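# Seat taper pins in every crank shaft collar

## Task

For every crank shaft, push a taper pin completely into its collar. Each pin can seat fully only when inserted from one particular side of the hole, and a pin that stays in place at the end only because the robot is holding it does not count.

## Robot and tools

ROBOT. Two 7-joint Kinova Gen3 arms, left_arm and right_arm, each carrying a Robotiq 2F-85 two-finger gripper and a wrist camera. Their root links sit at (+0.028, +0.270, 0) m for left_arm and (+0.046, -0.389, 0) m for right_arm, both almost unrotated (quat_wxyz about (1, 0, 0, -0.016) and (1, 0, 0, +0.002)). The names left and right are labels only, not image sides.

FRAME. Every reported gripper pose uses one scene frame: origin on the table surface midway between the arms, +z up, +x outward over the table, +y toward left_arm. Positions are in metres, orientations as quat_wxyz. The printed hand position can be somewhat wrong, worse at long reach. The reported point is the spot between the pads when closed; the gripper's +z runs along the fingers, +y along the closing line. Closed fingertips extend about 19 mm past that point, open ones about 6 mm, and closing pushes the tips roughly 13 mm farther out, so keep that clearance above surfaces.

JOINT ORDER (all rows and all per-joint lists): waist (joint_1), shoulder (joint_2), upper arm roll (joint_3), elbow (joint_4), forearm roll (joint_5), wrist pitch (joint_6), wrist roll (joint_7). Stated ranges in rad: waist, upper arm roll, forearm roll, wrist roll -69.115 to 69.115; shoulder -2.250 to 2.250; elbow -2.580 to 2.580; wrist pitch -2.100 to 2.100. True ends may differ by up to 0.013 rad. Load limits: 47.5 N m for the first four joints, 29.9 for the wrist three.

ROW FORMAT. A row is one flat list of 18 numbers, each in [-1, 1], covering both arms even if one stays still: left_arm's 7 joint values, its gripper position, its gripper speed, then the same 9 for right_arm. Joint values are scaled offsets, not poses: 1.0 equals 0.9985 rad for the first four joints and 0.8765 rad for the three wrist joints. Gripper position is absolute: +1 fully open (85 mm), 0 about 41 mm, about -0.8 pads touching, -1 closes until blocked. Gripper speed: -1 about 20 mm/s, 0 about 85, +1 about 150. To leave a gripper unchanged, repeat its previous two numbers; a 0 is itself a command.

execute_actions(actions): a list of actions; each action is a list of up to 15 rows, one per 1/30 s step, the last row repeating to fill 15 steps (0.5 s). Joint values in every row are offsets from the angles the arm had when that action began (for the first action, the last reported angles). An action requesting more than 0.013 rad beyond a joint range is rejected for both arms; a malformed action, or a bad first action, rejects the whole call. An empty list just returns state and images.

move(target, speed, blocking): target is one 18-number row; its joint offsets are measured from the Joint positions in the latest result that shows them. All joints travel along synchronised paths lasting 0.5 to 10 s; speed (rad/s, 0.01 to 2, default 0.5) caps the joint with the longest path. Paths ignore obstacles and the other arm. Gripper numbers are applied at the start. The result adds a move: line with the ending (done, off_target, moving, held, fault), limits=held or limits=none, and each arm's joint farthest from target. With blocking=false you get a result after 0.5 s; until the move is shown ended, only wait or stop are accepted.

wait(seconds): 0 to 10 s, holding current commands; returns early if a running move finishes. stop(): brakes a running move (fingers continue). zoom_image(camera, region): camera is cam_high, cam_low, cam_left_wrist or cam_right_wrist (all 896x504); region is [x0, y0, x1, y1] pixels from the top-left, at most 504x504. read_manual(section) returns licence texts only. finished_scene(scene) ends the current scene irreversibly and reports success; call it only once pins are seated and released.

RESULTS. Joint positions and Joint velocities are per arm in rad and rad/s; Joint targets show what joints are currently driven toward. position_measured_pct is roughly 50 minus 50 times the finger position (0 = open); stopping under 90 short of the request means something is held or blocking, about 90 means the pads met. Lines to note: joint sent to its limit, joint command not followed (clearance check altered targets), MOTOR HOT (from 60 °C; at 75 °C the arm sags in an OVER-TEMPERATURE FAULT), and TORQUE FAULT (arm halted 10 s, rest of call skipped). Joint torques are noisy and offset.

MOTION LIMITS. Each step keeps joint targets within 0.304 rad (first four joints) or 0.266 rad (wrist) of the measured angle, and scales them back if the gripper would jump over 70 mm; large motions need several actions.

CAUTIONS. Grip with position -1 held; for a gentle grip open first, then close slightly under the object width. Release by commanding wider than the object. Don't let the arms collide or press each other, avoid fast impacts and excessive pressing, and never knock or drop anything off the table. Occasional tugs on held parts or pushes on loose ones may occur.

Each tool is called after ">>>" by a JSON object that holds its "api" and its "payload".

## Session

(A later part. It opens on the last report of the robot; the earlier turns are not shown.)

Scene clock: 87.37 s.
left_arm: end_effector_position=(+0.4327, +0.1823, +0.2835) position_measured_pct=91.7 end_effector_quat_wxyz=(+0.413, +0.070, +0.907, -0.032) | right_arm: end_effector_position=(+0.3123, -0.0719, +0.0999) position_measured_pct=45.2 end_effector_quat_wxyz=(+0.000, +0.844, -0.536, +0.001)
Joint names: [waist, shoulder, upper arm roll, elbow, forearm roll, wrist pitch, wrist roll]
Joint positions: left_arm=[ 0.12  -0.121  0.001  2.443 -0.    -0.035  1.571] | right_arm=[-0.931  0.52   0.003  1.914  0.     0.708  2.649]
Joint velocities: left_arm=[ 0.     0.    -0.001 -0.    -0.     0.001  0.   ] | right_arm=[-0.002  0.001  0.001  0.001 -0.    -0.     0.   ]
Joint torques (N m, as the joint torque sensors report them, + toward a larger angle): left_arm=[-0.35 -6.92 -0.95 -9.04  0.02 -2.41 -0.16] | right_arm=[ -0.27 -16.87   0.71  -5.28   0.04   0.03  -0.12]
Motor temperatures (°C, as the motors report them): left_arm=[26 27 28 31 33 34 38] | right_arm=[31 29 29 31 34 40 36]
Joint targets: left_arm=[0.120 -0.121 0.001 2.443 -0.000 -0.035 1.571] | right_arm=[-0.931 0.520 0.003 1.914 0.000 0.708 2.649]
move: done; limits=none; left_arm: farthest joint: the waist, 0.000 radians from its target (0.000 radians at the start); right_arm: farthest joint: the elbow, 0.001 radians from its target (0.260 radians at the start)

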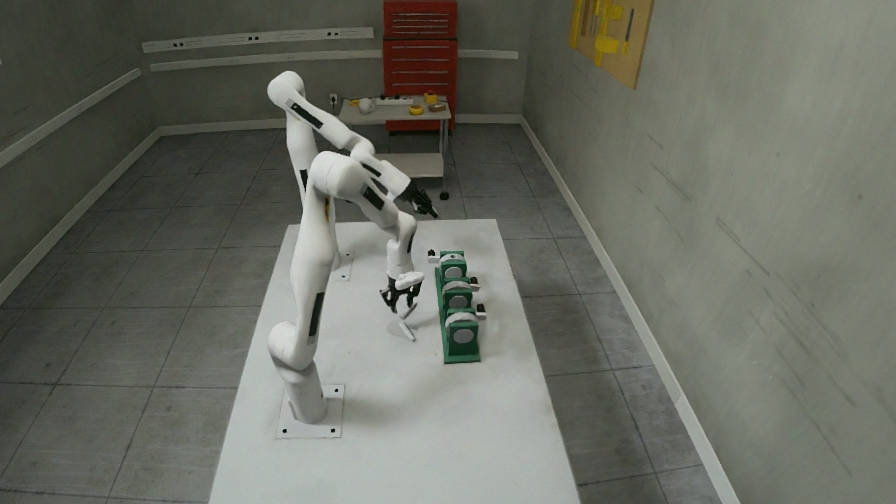

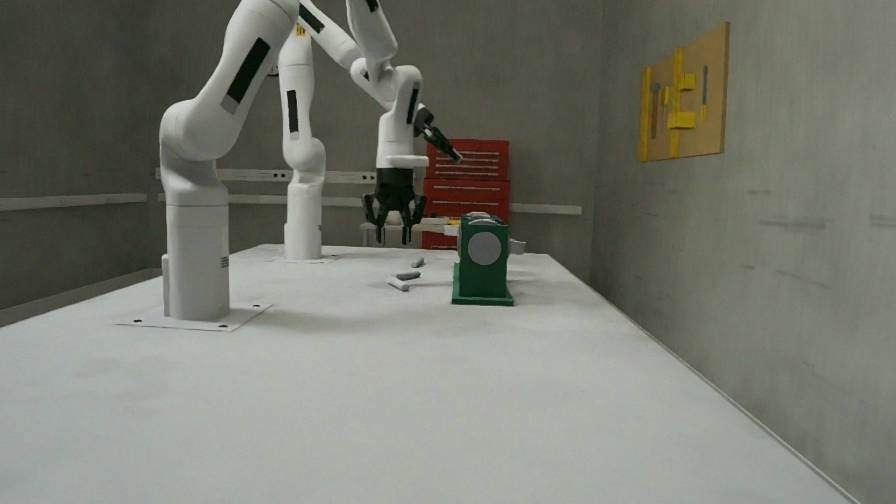

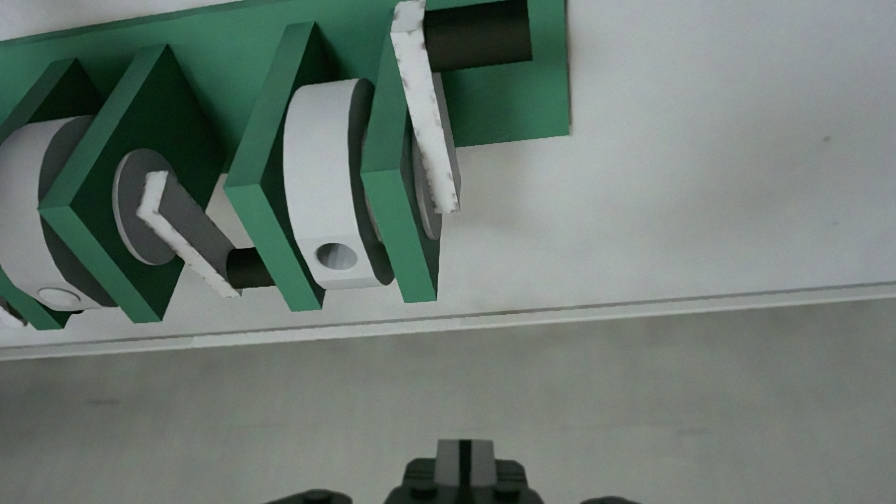

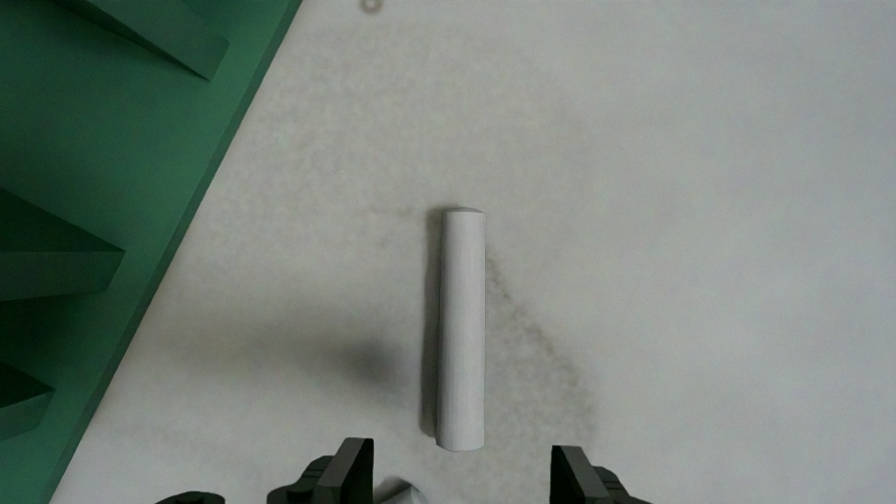

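>>> {"api": "move", "payload": {"target": [0,0,0,0,0,0,0,-1,0.3,0,0.1596,0,0.0547,0,-0.2446,0,-0.05,0], "speed": 0.4}}

>>> {"api": "move", "payload": {"target": [0,0,0,0,0,0,0,-1,0.3,0,0,0,0,0,0,0,-1,0]}}

Scene clock: 108.10 s.
left_arm: end_effector_position=(+0.4327, +0.1823, +0.2835) position_measured_pct=91.7 end_effector_quat_wxyz=(+0.413, +0.070, +0.907, -0.032) | right_arm: end_effector_position=(+0.3124, -0.0719, +0.0242) position_measured_pct=52.4 end_effector_quat_wxyz=(-0.000, +0.844, -0.536, +0.001)
Joint names: [waist, shoulder, upper arm roll, elbow, forearm roll, wrist pitch, wrist roll]
Joint positions: left_arm=[ 0.12  -0.121  0.001  2.443 -0.    -0.035  1.571] | right_arm=[-0.931  0.679  0.003  1.969  0.     0.493  2.649]
Joint velocities: left_arm=[-0.    -0.    -0.001  0.    -0.     0.     0.   ] | right_arm=[ 0.     0.002  0.    -0.002  0.     0.001 -0.   ]
Joint torques (N m, as the joint torque sensors report them, + toward a larger angle): left_arm=[-0.71 -6.72 -0.6  -9.04  0.01 -2.53 -0.15] | right_arm=[  0.19 -18.4    0.36  -3.97   0.02   0.1   -0.05]
Motor temperatures (°C, as the motors report them): left_arm=[26 27 28 31 33 34 38] | right_arm=[31 29 29 31 34 40 36]
Joint targets: left_arm=[0.120 -0.121 0.001 2.443 -0.000 -0.035 1.571] | right_arm=[-0.931 0.679 0.003 1.969 0.000 0.493 2.649]
move: done; limits=none; left_arm: farthest joint: the waist, 0.000 radians from its target (0.000 radians at the start); right_arm: farthest joint: the shoulder, 0.001 radians from its target (0.160 radians at the start)

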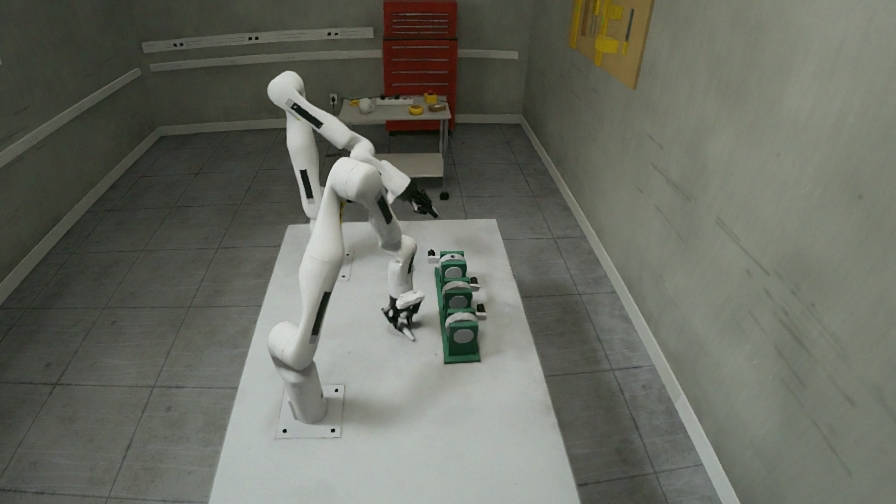

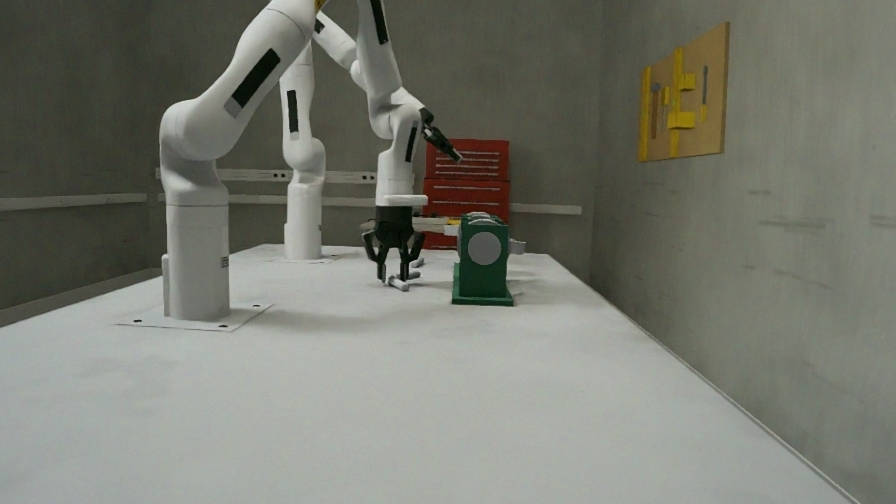

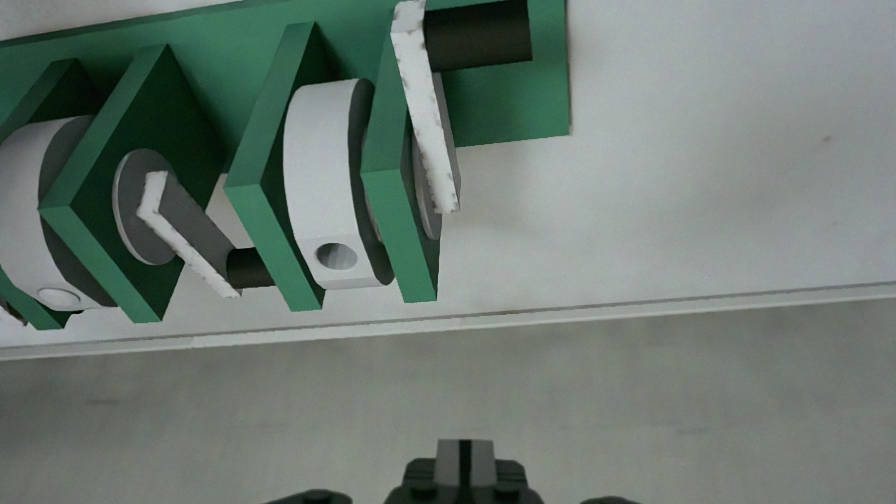

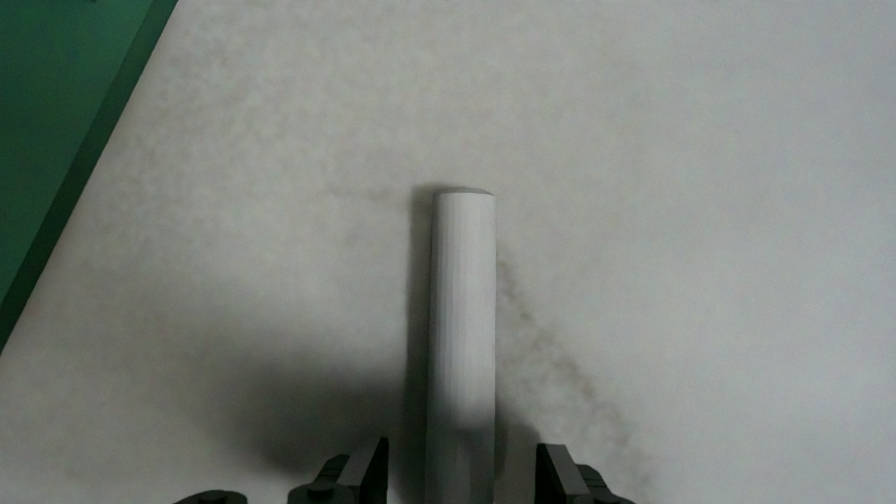

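Scene clock: 108.70 s.
left_arm: end_effector_position=(+0.4327, +0.1823, +0.2835) position_measured_pct=91.7 end_effector_quat_wxyz=(+0.413, +0.070, +0.907, -0.032) | right_arm: end_effector_position=(+0.3125, -0.0718, +0.0247) position_measured_pct=77.4 end_effector_quat_wxyz=(-0.001, +0.844, -0.536, +0.001)
Joint names: [waist, shoulder, upper arm roll, elbow, forearm roll, wrist pitch, wrist roll]
Joint positions: left_arm=[ 0.12  -0.121  0.001  2.443 -0.    -0.035  1.571] | right_arm=[-0.931  0.678  0.003  1.969  0.     0.494  2.649]
Joint velocities: left_arm=[ 0.001 -0.    -0.001  0.001  0.    -0.    -0.   ] | right_arm=[-0.    -0.001 -0.001 -0.002  0.     0.002 -0.   ]
Joint torques (N m, as the joint torque sensors report them, + toward a larger angle): left_arm=[-0.34 -6.85 -0.34 -8.94  0.26 -2.48 -0.03] | right_arm=[ -0.15 -17.2    1.    -3.93  -0.12  -0.14  -0.23]
Motor temperatures (°C, as the motors report them): left_arm=[26 27 28 31 33 34 38] | right_arm=[31 29 29 31 34 40 36]
Joint targets: left_arm=[0.120 -0.121 0.001 2.443 -0.000 -0.035 1.571] | right_arm=[-0.931 0.679 0.003 1.969 0.000 0.493 2.649]
move: done; limits=none; left_arm: farthest joint: the waist, 0.000 radians from its target (0.000 radians at the start); right_arm: farthest joint: the shoulder, 0.001 radians from its target (0.000 radians at the start)

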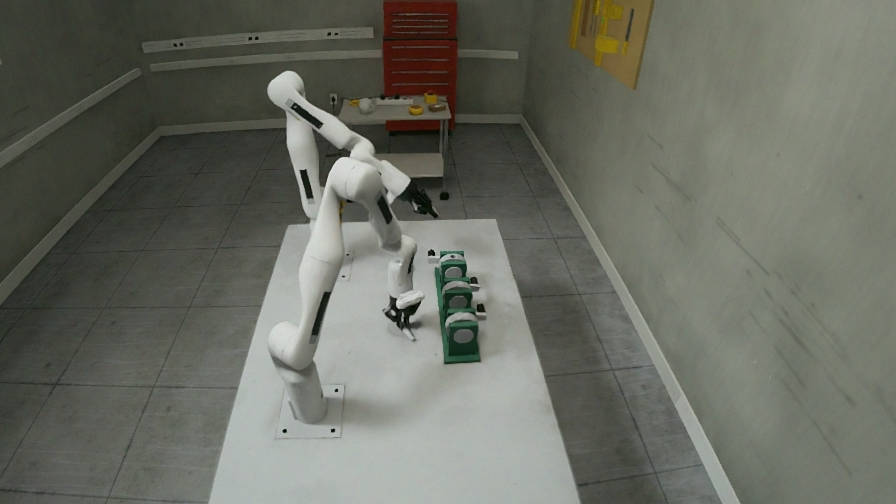

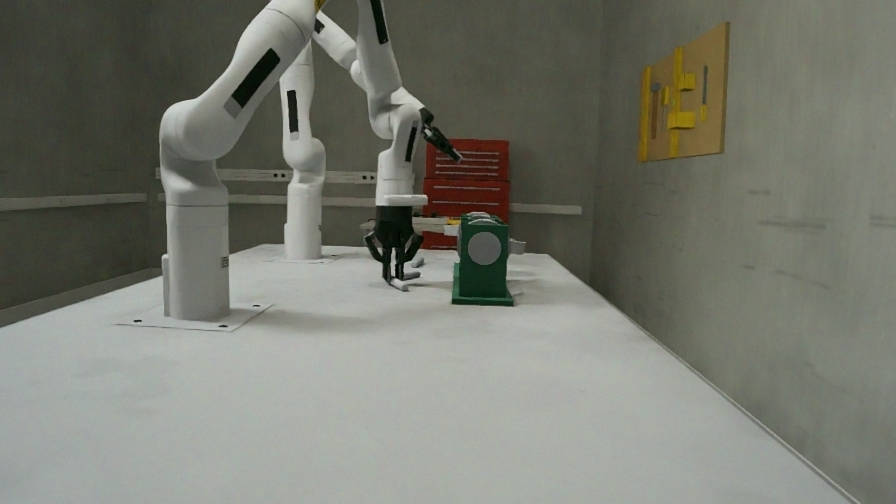

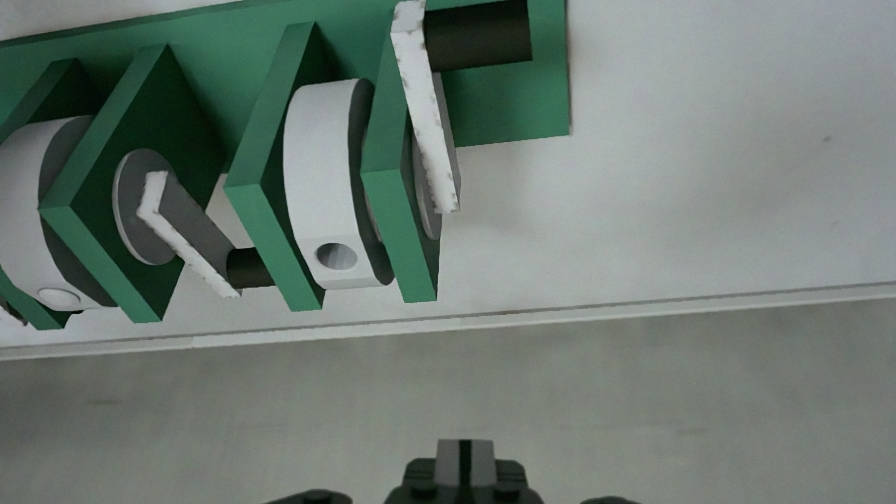

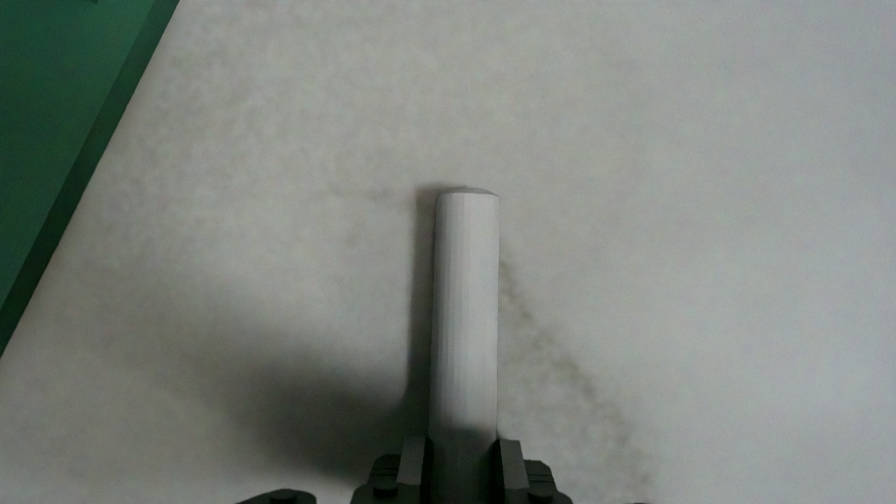

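>>> {"api": "move", "payload": {"target": [-0.04,0,0,0,0,0,0,-1,0.3,0.13,-0.53,0,0.33,0,-0.71,-0.7,-1,0], "speed": 1.0}}

>>> {"api": "move", "payload": {"target": [0,0,0,0,0,0,0,-1,0.3,0,0.3,0,0,0,-1,-0.53,-1,0], "speed": 1.1}}

Scene clock: 110.60 s.
left_arm: end_effector_position=(+0.4359, +0.1985, +0.2835) position_measured_pct=91.7 end_effector_quat_wxyz=(+0.414, +0.052, +0.909, -0.023) | right_arm: end_effector_position=(+0.4055, -0.0526, +0.2477) position_measured_pct=77.4 end_effector_quat_wxyz=(+0.394, -0.542, +0.739, +0.067)
Joint names: [waist, shoulder, upper arm roll, elbow, forearm roll, wrist pitch, wrist roll]
Joint positions: left_arm=[ 0.08  -0.121  0.001  2.443 -0.    -0.035  1.571] | right_arm=[-0.801  0.149  0.003  2.298  0.    -0.128  2.035]
Joint velocities: left_arm=[-0.    -0.     0.001 -0.     0.     0.001  0.   ] | right_arm=[ 0.001 -0.002 -0.001 -0.     0.     0.     0.   ]
Joint torques (N m, as the joint torque sensors report them, + toward a larger angle): left_arm=[ 0.13 -6.85 -0.25 -9.03 -0.22 -2.08 -0.11] | right_arm=[ -0.19 -12.08   0.52  -8.76   0.23  -2.37  -0.06]
Motor temperatures (°C, as the motors report them): left_arm=[26 27 28 31 33 34 38] | right_arm=[31 29 29 31 34 40 36]
Joint targets: left_arm=[0.080 -0.121 0.001 2.443 -0.000 -0.035 1.571] | right_arm=[-0.801 0.148 0.003 2.298 0.000 -0.128 2.035]
move: done; limits=none; left_arm: farthest joint: the waist, 0.000 radians from its target (0.040 radians at the start); right_arm: farthest joint: the waist, 0.000 radians from its target (0.130 radians at the start)

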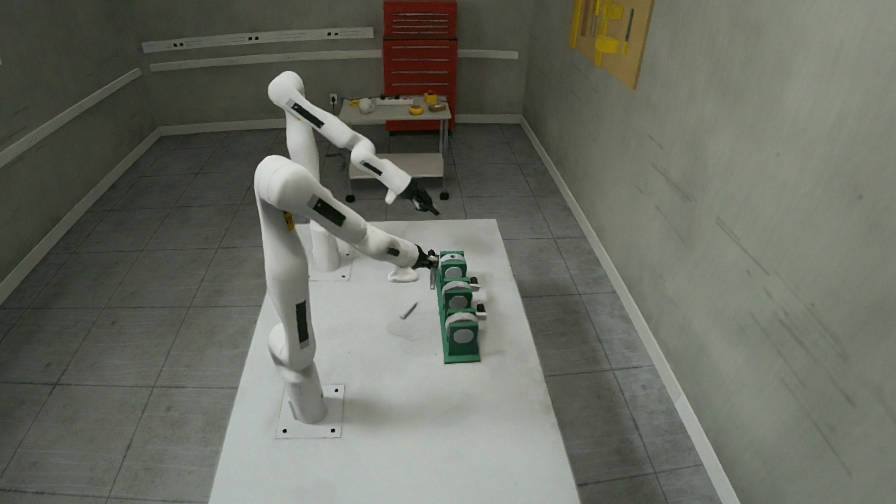

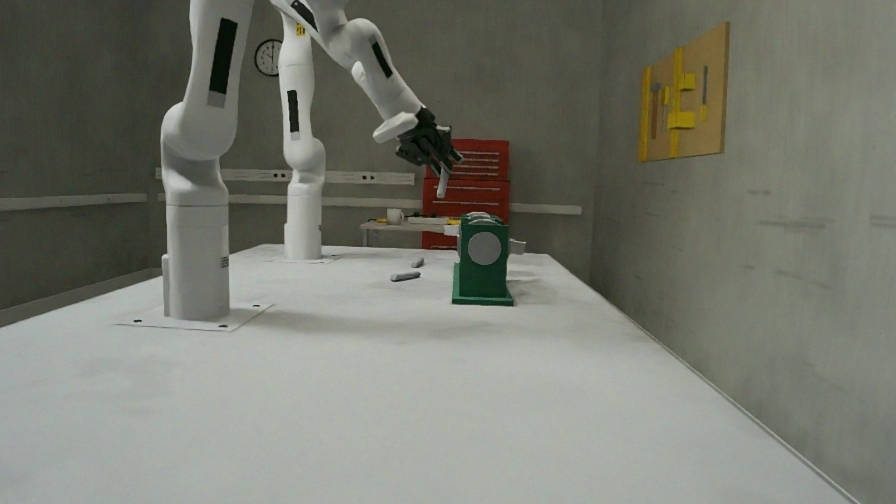

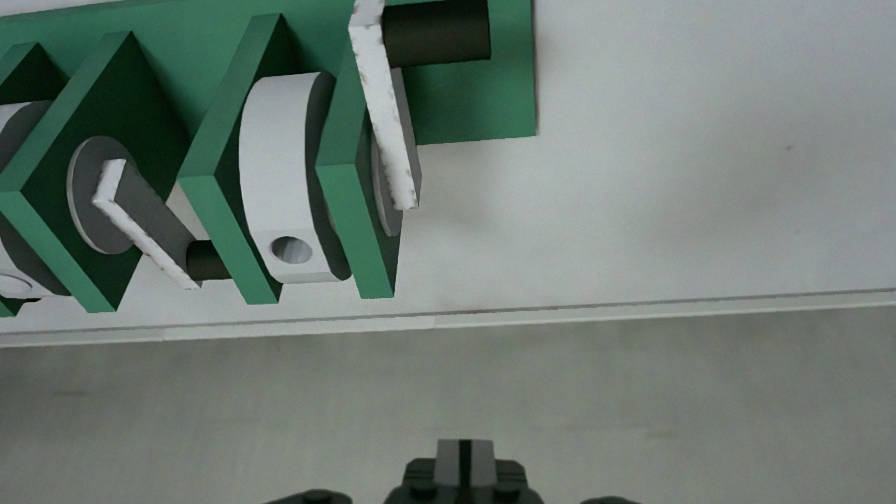

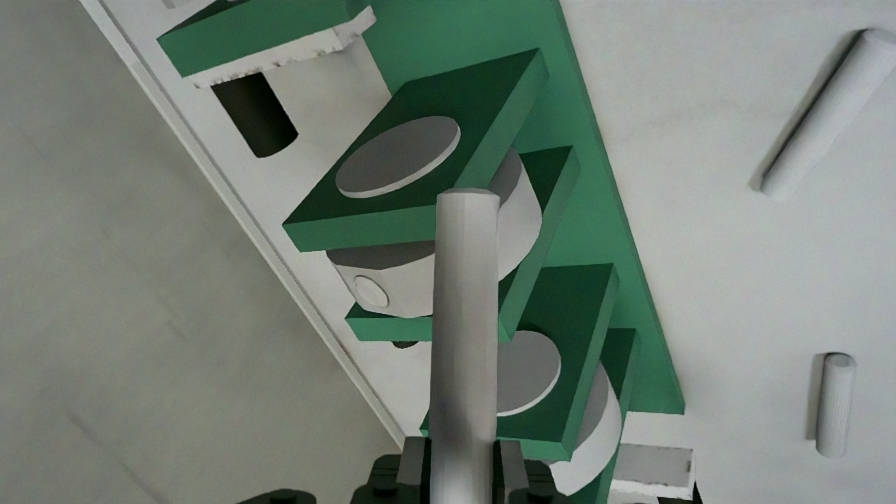

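Scene clock: 112.03 s.
left_arm: end_effector_position=(+0.4359, +0.1985, +0.2835) position_measured_pct=91.7 end_effector_quat_wxyz=(+0.414, +0.052, +0.909, -0.023) | right_arm: end_effector_position=(+0.4876, +0.0326, +0.3211) position_measured_pct=77.4 end_effector_quat_wxyz=(+0.593, -0.299, +0.704, +0.251)
Joint names: [waist, shoulder, upper arm roll, elbow, forearm roll, wrist pitch, wrist roll]
Joint positions: left_arm=[ 0.08  -0.121  0.001  2.443 -0.    -0.035  1.571] | right_arm=[-0.801  0.448  0.003  2.298  0.    -1.005  1.571]
Joint velocities: left_arm=[-0.001 -0.001  0.     0.001 -0.     0.     0.   ] | right_arm=[ 0.     0.003  0.002 -0.001  0.     0.001  0.   ]
Joint torques (N m, as the joint torque sensors report them, + toward a larger angle): left_arm=[-0.02 -6.47 -0.56 -9.22  0.03 -2.41 -0.38] | right_arm=[  0.04 -16.68   0.87  -6.86   0.27  -3.13  -0.27]
Motor temperatures (°C, as the motors report them): left_arm=[26 27 28 31 33 34 38] | right_arm=[31 29 29 31 34 40 36]
Joint targets: left_arm=[0.080 -0.121 0.001 2.443 -0.000 -0.035 1.571] | right_arm=[-0.801 0.448 0.003 2.298 0.000 -1.005 1.571]
move: done; limits=none; left_arm: farthest joint: the waist, 0.000 radians from its target (0.000 radians at the start); right_arm: farthest joint: the shoulder, 0.001 radians from its target (0.300 radians at the start)

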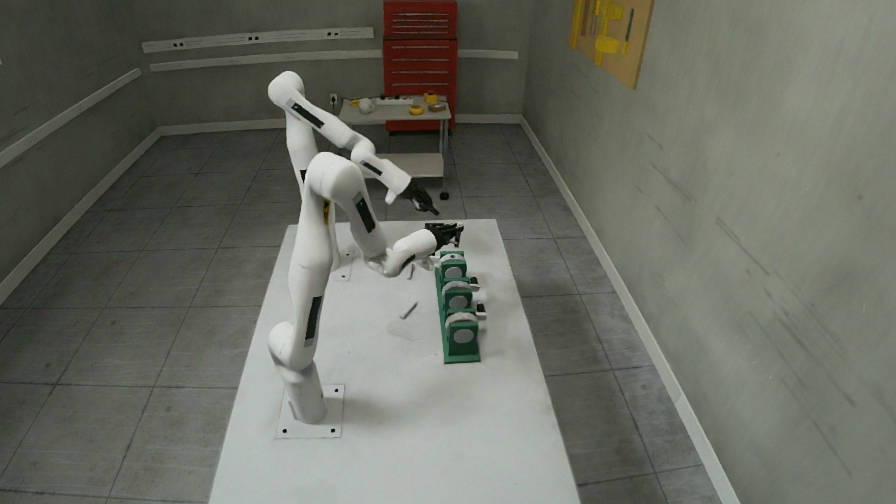

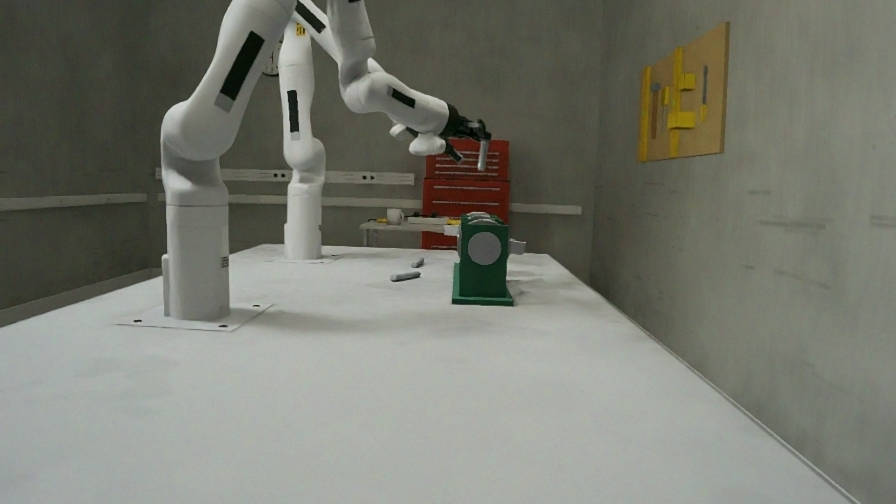

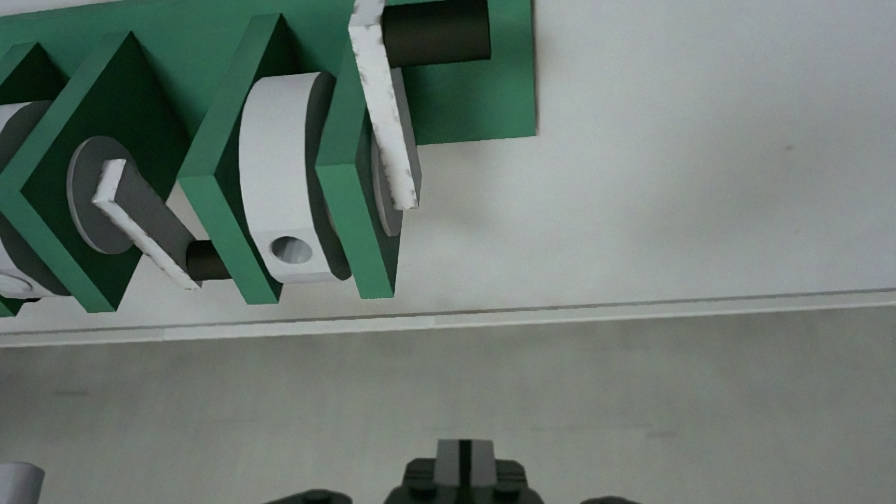

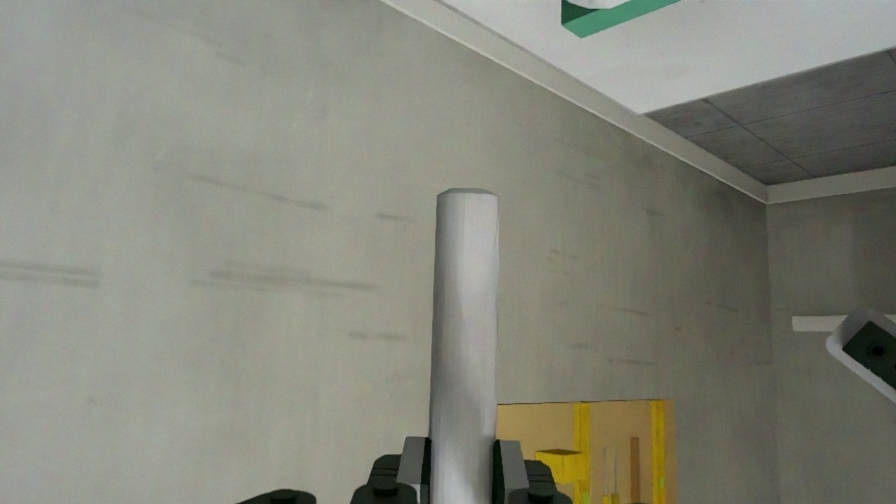

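>>> {"api": "move", "payload": {"target": [0,0,0,0,0,0,0,-1,0.3,-0.082,0.458,0,-0.137,0,-0.56,0,-1,0], "speed": 0.6}}

>>> {"api": "zoom_image", "payload": {"camera": "cam_left_wrist", "region": [230,200,350,310]}}

>>> {"api": "zoom_image", "payload": {"camera": "cam_right_wrist", "region": [390,130,550,230]}}

Scene clock: 113.73 s.
left_arm: end_effector_position=(+0.4359, +0.1985, +0.2835) position_measured_pct=91.7 end_effector_quat_wxyz=(+0.414, +0.052, +0.909, -0.023) | right_arm: end_effector_position=(+0.4867, +0.1106, +0.2312) position_measured_pct=77.4 end_effector_quat_wxyz=(+0.639, -0.303, +0.639, +0.302)
Joint names: [waist, shoulder, upper arm roll, elbow, forearm roll, wrist pitch, wrist roll]
Joint positions: left_arm=[ 0.08  -0.121  0.001  2.443 -0.    -0.035  1.571] | right_arm=[-0.883  0.905  0.003  2.162  0.    -1.496  1.571]
Joint velocities: left_arm=[-0.001 -0.001  0.    -0.     0.    -0.     0.   ] | right_arm=[-0.     0.004 -0.001 -0.001  0.    -0.    -0.   ]
Joint torques (N m, as the joint torque sensors report them, + toward a larger angle): left_arm=[-0.18 -6.91 -0.77 -9.05  0.2  -2.22 -0.08] | right_arm=[ -0.38 -21.73   0.72  -3.45   0.02  -3.3   -0.09]
Motor temperatures (°C, as the motors report them): left_arm=[26 27 28 31 33 34 38] | right_arm=[31 29 29 31 34 40 36]
Joint targets: left_arm=[0.080 -0.121 0.001 2.443 -0.000 -0.035 1.571] | right_arm=[-0.883 0.905 0.003 2.161 0.000 -1.496 1.571]
move: done; limits=none; left_arm: farthest joint: the waist, 0.000 radians from its target (0.000 radians at the start); right_arm: farthest joint: the waist, 0.000 radians from its target (0.082 radians at the start)

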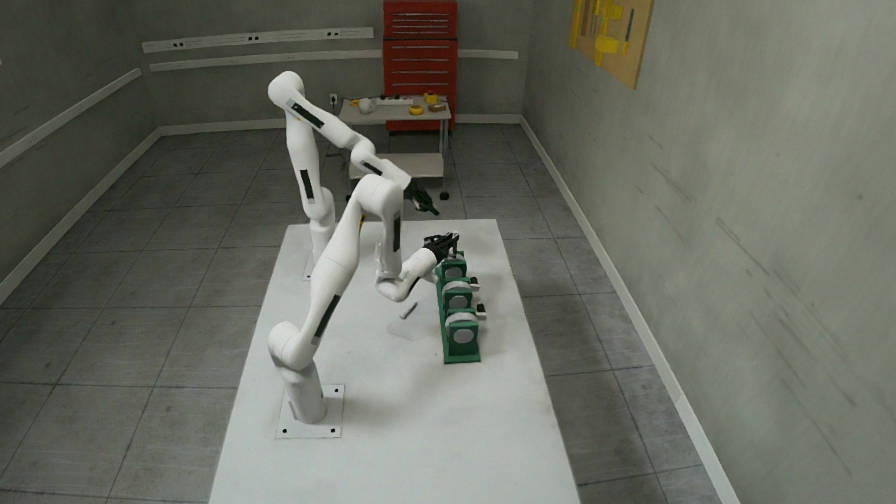

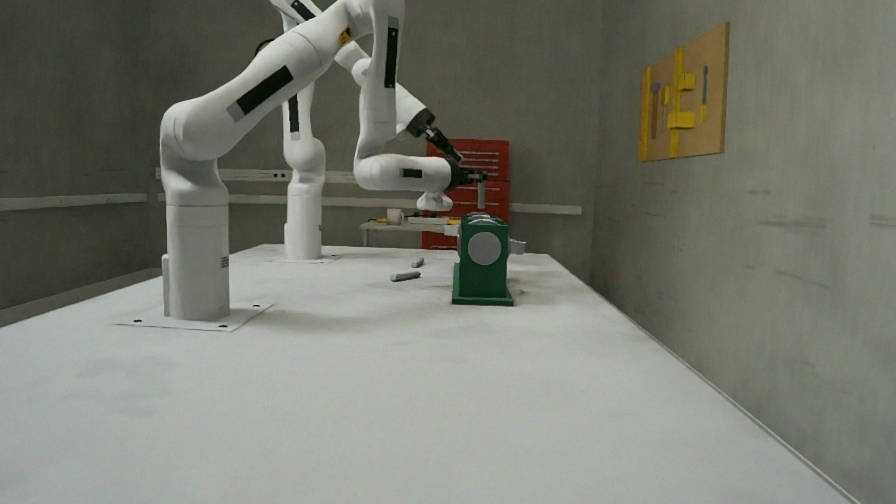

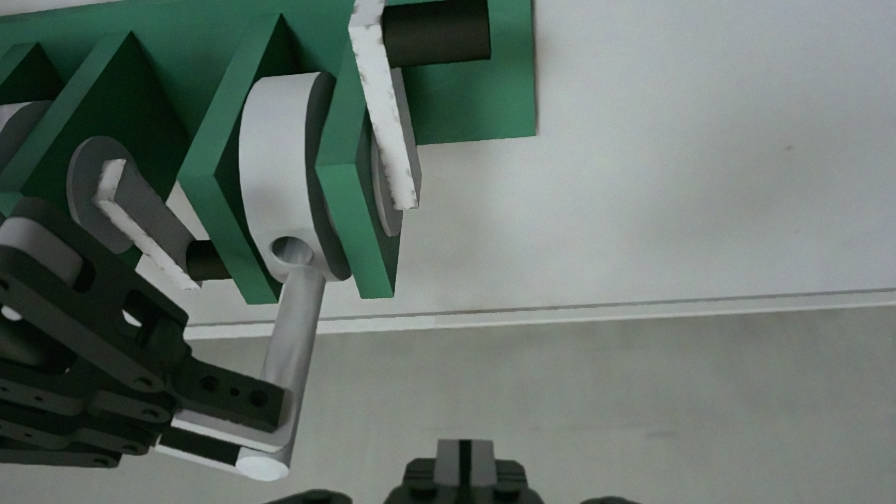

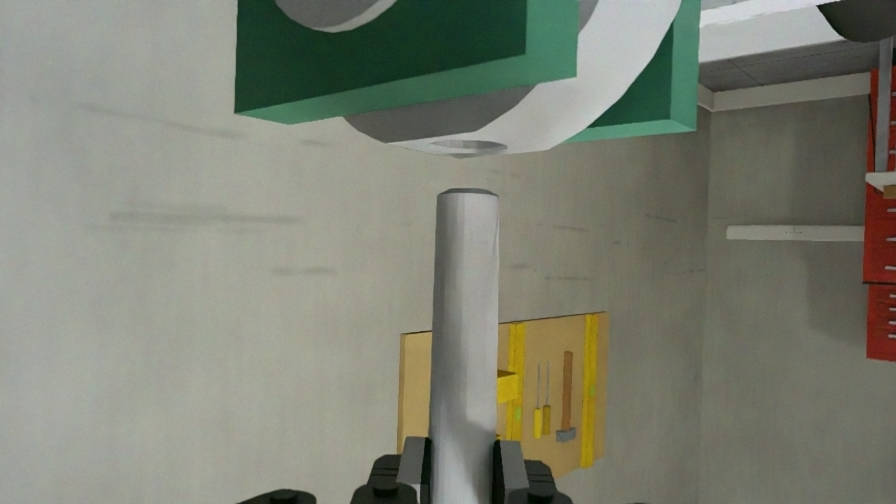

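Region (230, 200, 350, 310) of cam_left_wrist's 896x504 image, scaled by 4.200; it fills the top 462 rows of this view, and the rest is white.

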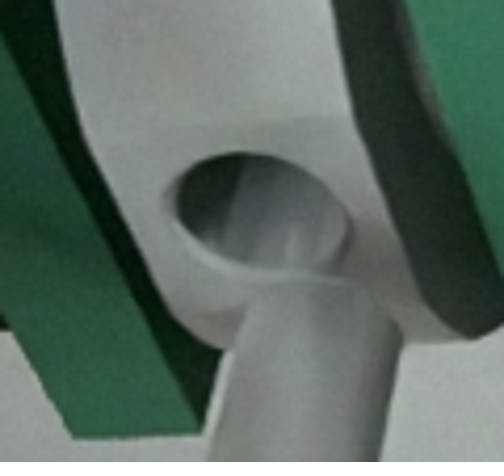

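Region (390, 130, 550, 230) of cam_right_wrist's 896x504 image, scaled by 3.150; it fills the top 315 rows of this view, and the rest is white.

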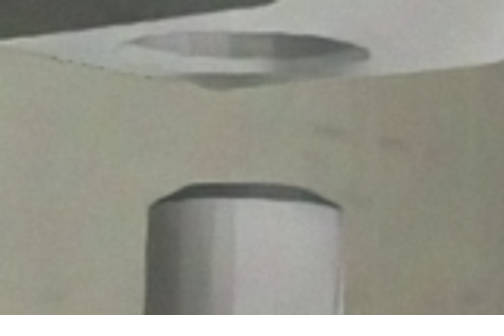

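>>> {"api": "move", "payload": {"target": [0,0,0,0,0,0,0,-1,0.3,0,0.0154,0,0.0229,0,-0.0437,0,-1,0], "speed": 0.1}}

>>> {"api": "zoom_image", "payload": {"camera": "cam_left_wrist", "region": [230,200,350,310]}}

>>> {"api": "zoom_image", "payload": {"camera": "cam_right_wrist", "region": [390,130,550,230]}}

Scene clock: 122.07 s.
left_arm: end_effector_position=(+0.4359, +0.1985, +0.2835) position_measured_pct=91.7 end_effector_quat_wxyz=(+0.414, +0.052, +0.909, -0.023) | right_arm: end_effector_position=(+0.4816, +0.1044, +0.2255) position_measured_pct=77.4 end_effector_quat_wxyz=(+0.639, -0.303, +0.639, +0.302)
Joint names: [waist, shoulder, upper arm roll, elbow, forearm roll, wrist pitch, wrist roll]
Joint positions: left_arm=[ 0.08  -0.121  0.001  2.443 -0.    -0.035  1.571] | right_arm=[-0.883  0.92   0.003  2.184  0.    -1.534  1.571]
Joint velocities: left_arm=[-0.     0.    -0.001  0.     0.    -0.001 -0.   ] | right_arm=[-0.    -0.     0.     0.002  0.     0.     0.   ]
Joint torques (N m, as the joint torque sensors report them, + toward a larger angle): left_arm=[ 0.5  -6.57  0.   -8.93 -0.03 -2.42 -0.62] | right_arm=[ -0.3  -21.21   0.74  -3.81  -0.01  -3.29   0.08]
Motor temperatures (°C, as the motors report them): left_arm=[26 27 28 31 33 34 38] | right_arm=[31 29 29 31 34 40 36]
Joint targets: left_arm=[0.080 -0.121 0.001 2.443 -0.000 -0.035 1.571] | right_arm=[-0.883 0.921 0.003 2.184 0.000 -1.534 1.571]
move: done; limits=none; left_arm: farthest joint: the waist, 0.000 radians from its target (0.000 radians at the start); right_arm: farthest joint: the elbow, 0.001 radians from its target (0.023 radians at the start)

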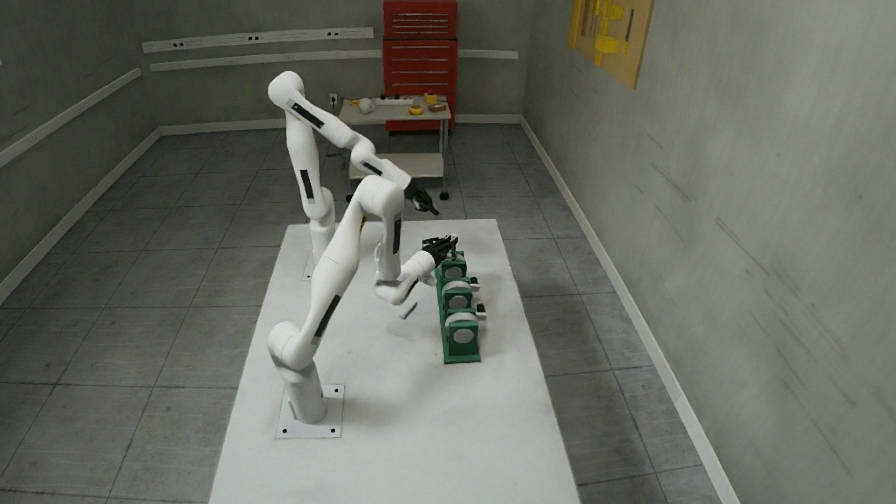

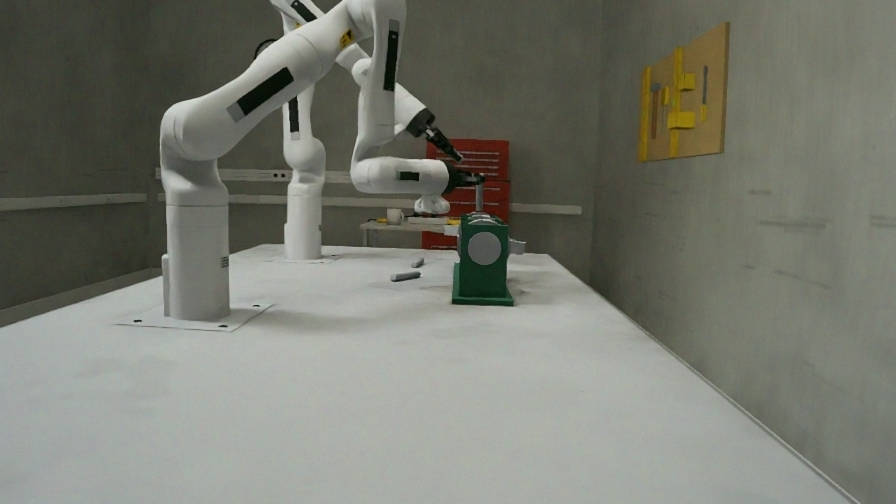

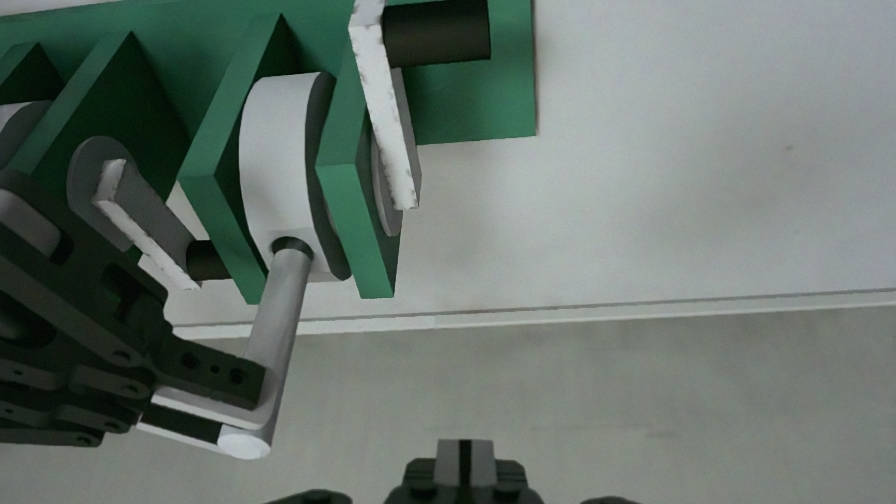

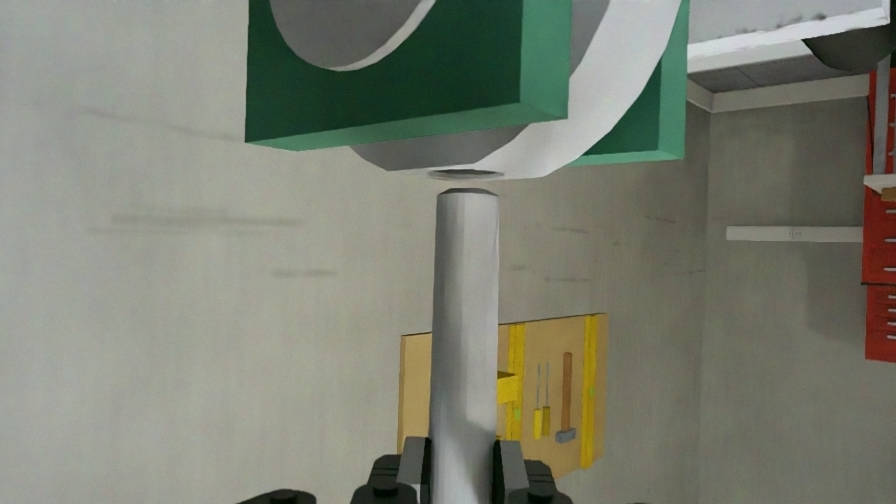

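Region (230, 200, 350, 310) of cam_left_wrist's 896x504 image, scaled by 4.200; it fills the top 462 rows of this view, and the rest is white.

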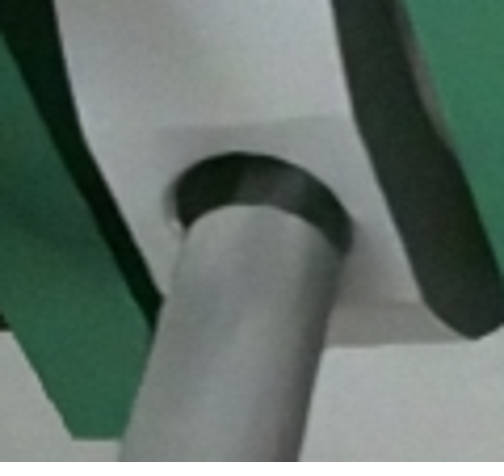

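Region (390, 130, 550, 230) of cam_right_wrist's 896x504 image, scaled by 3.150; it fills the top 315 rows of this view, and the rest is white.

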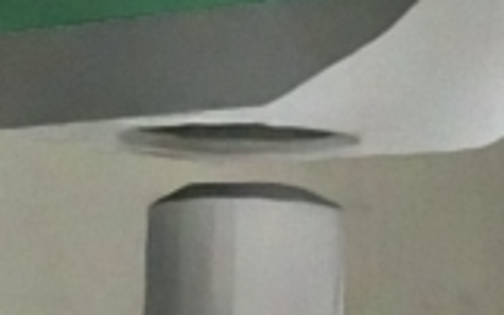

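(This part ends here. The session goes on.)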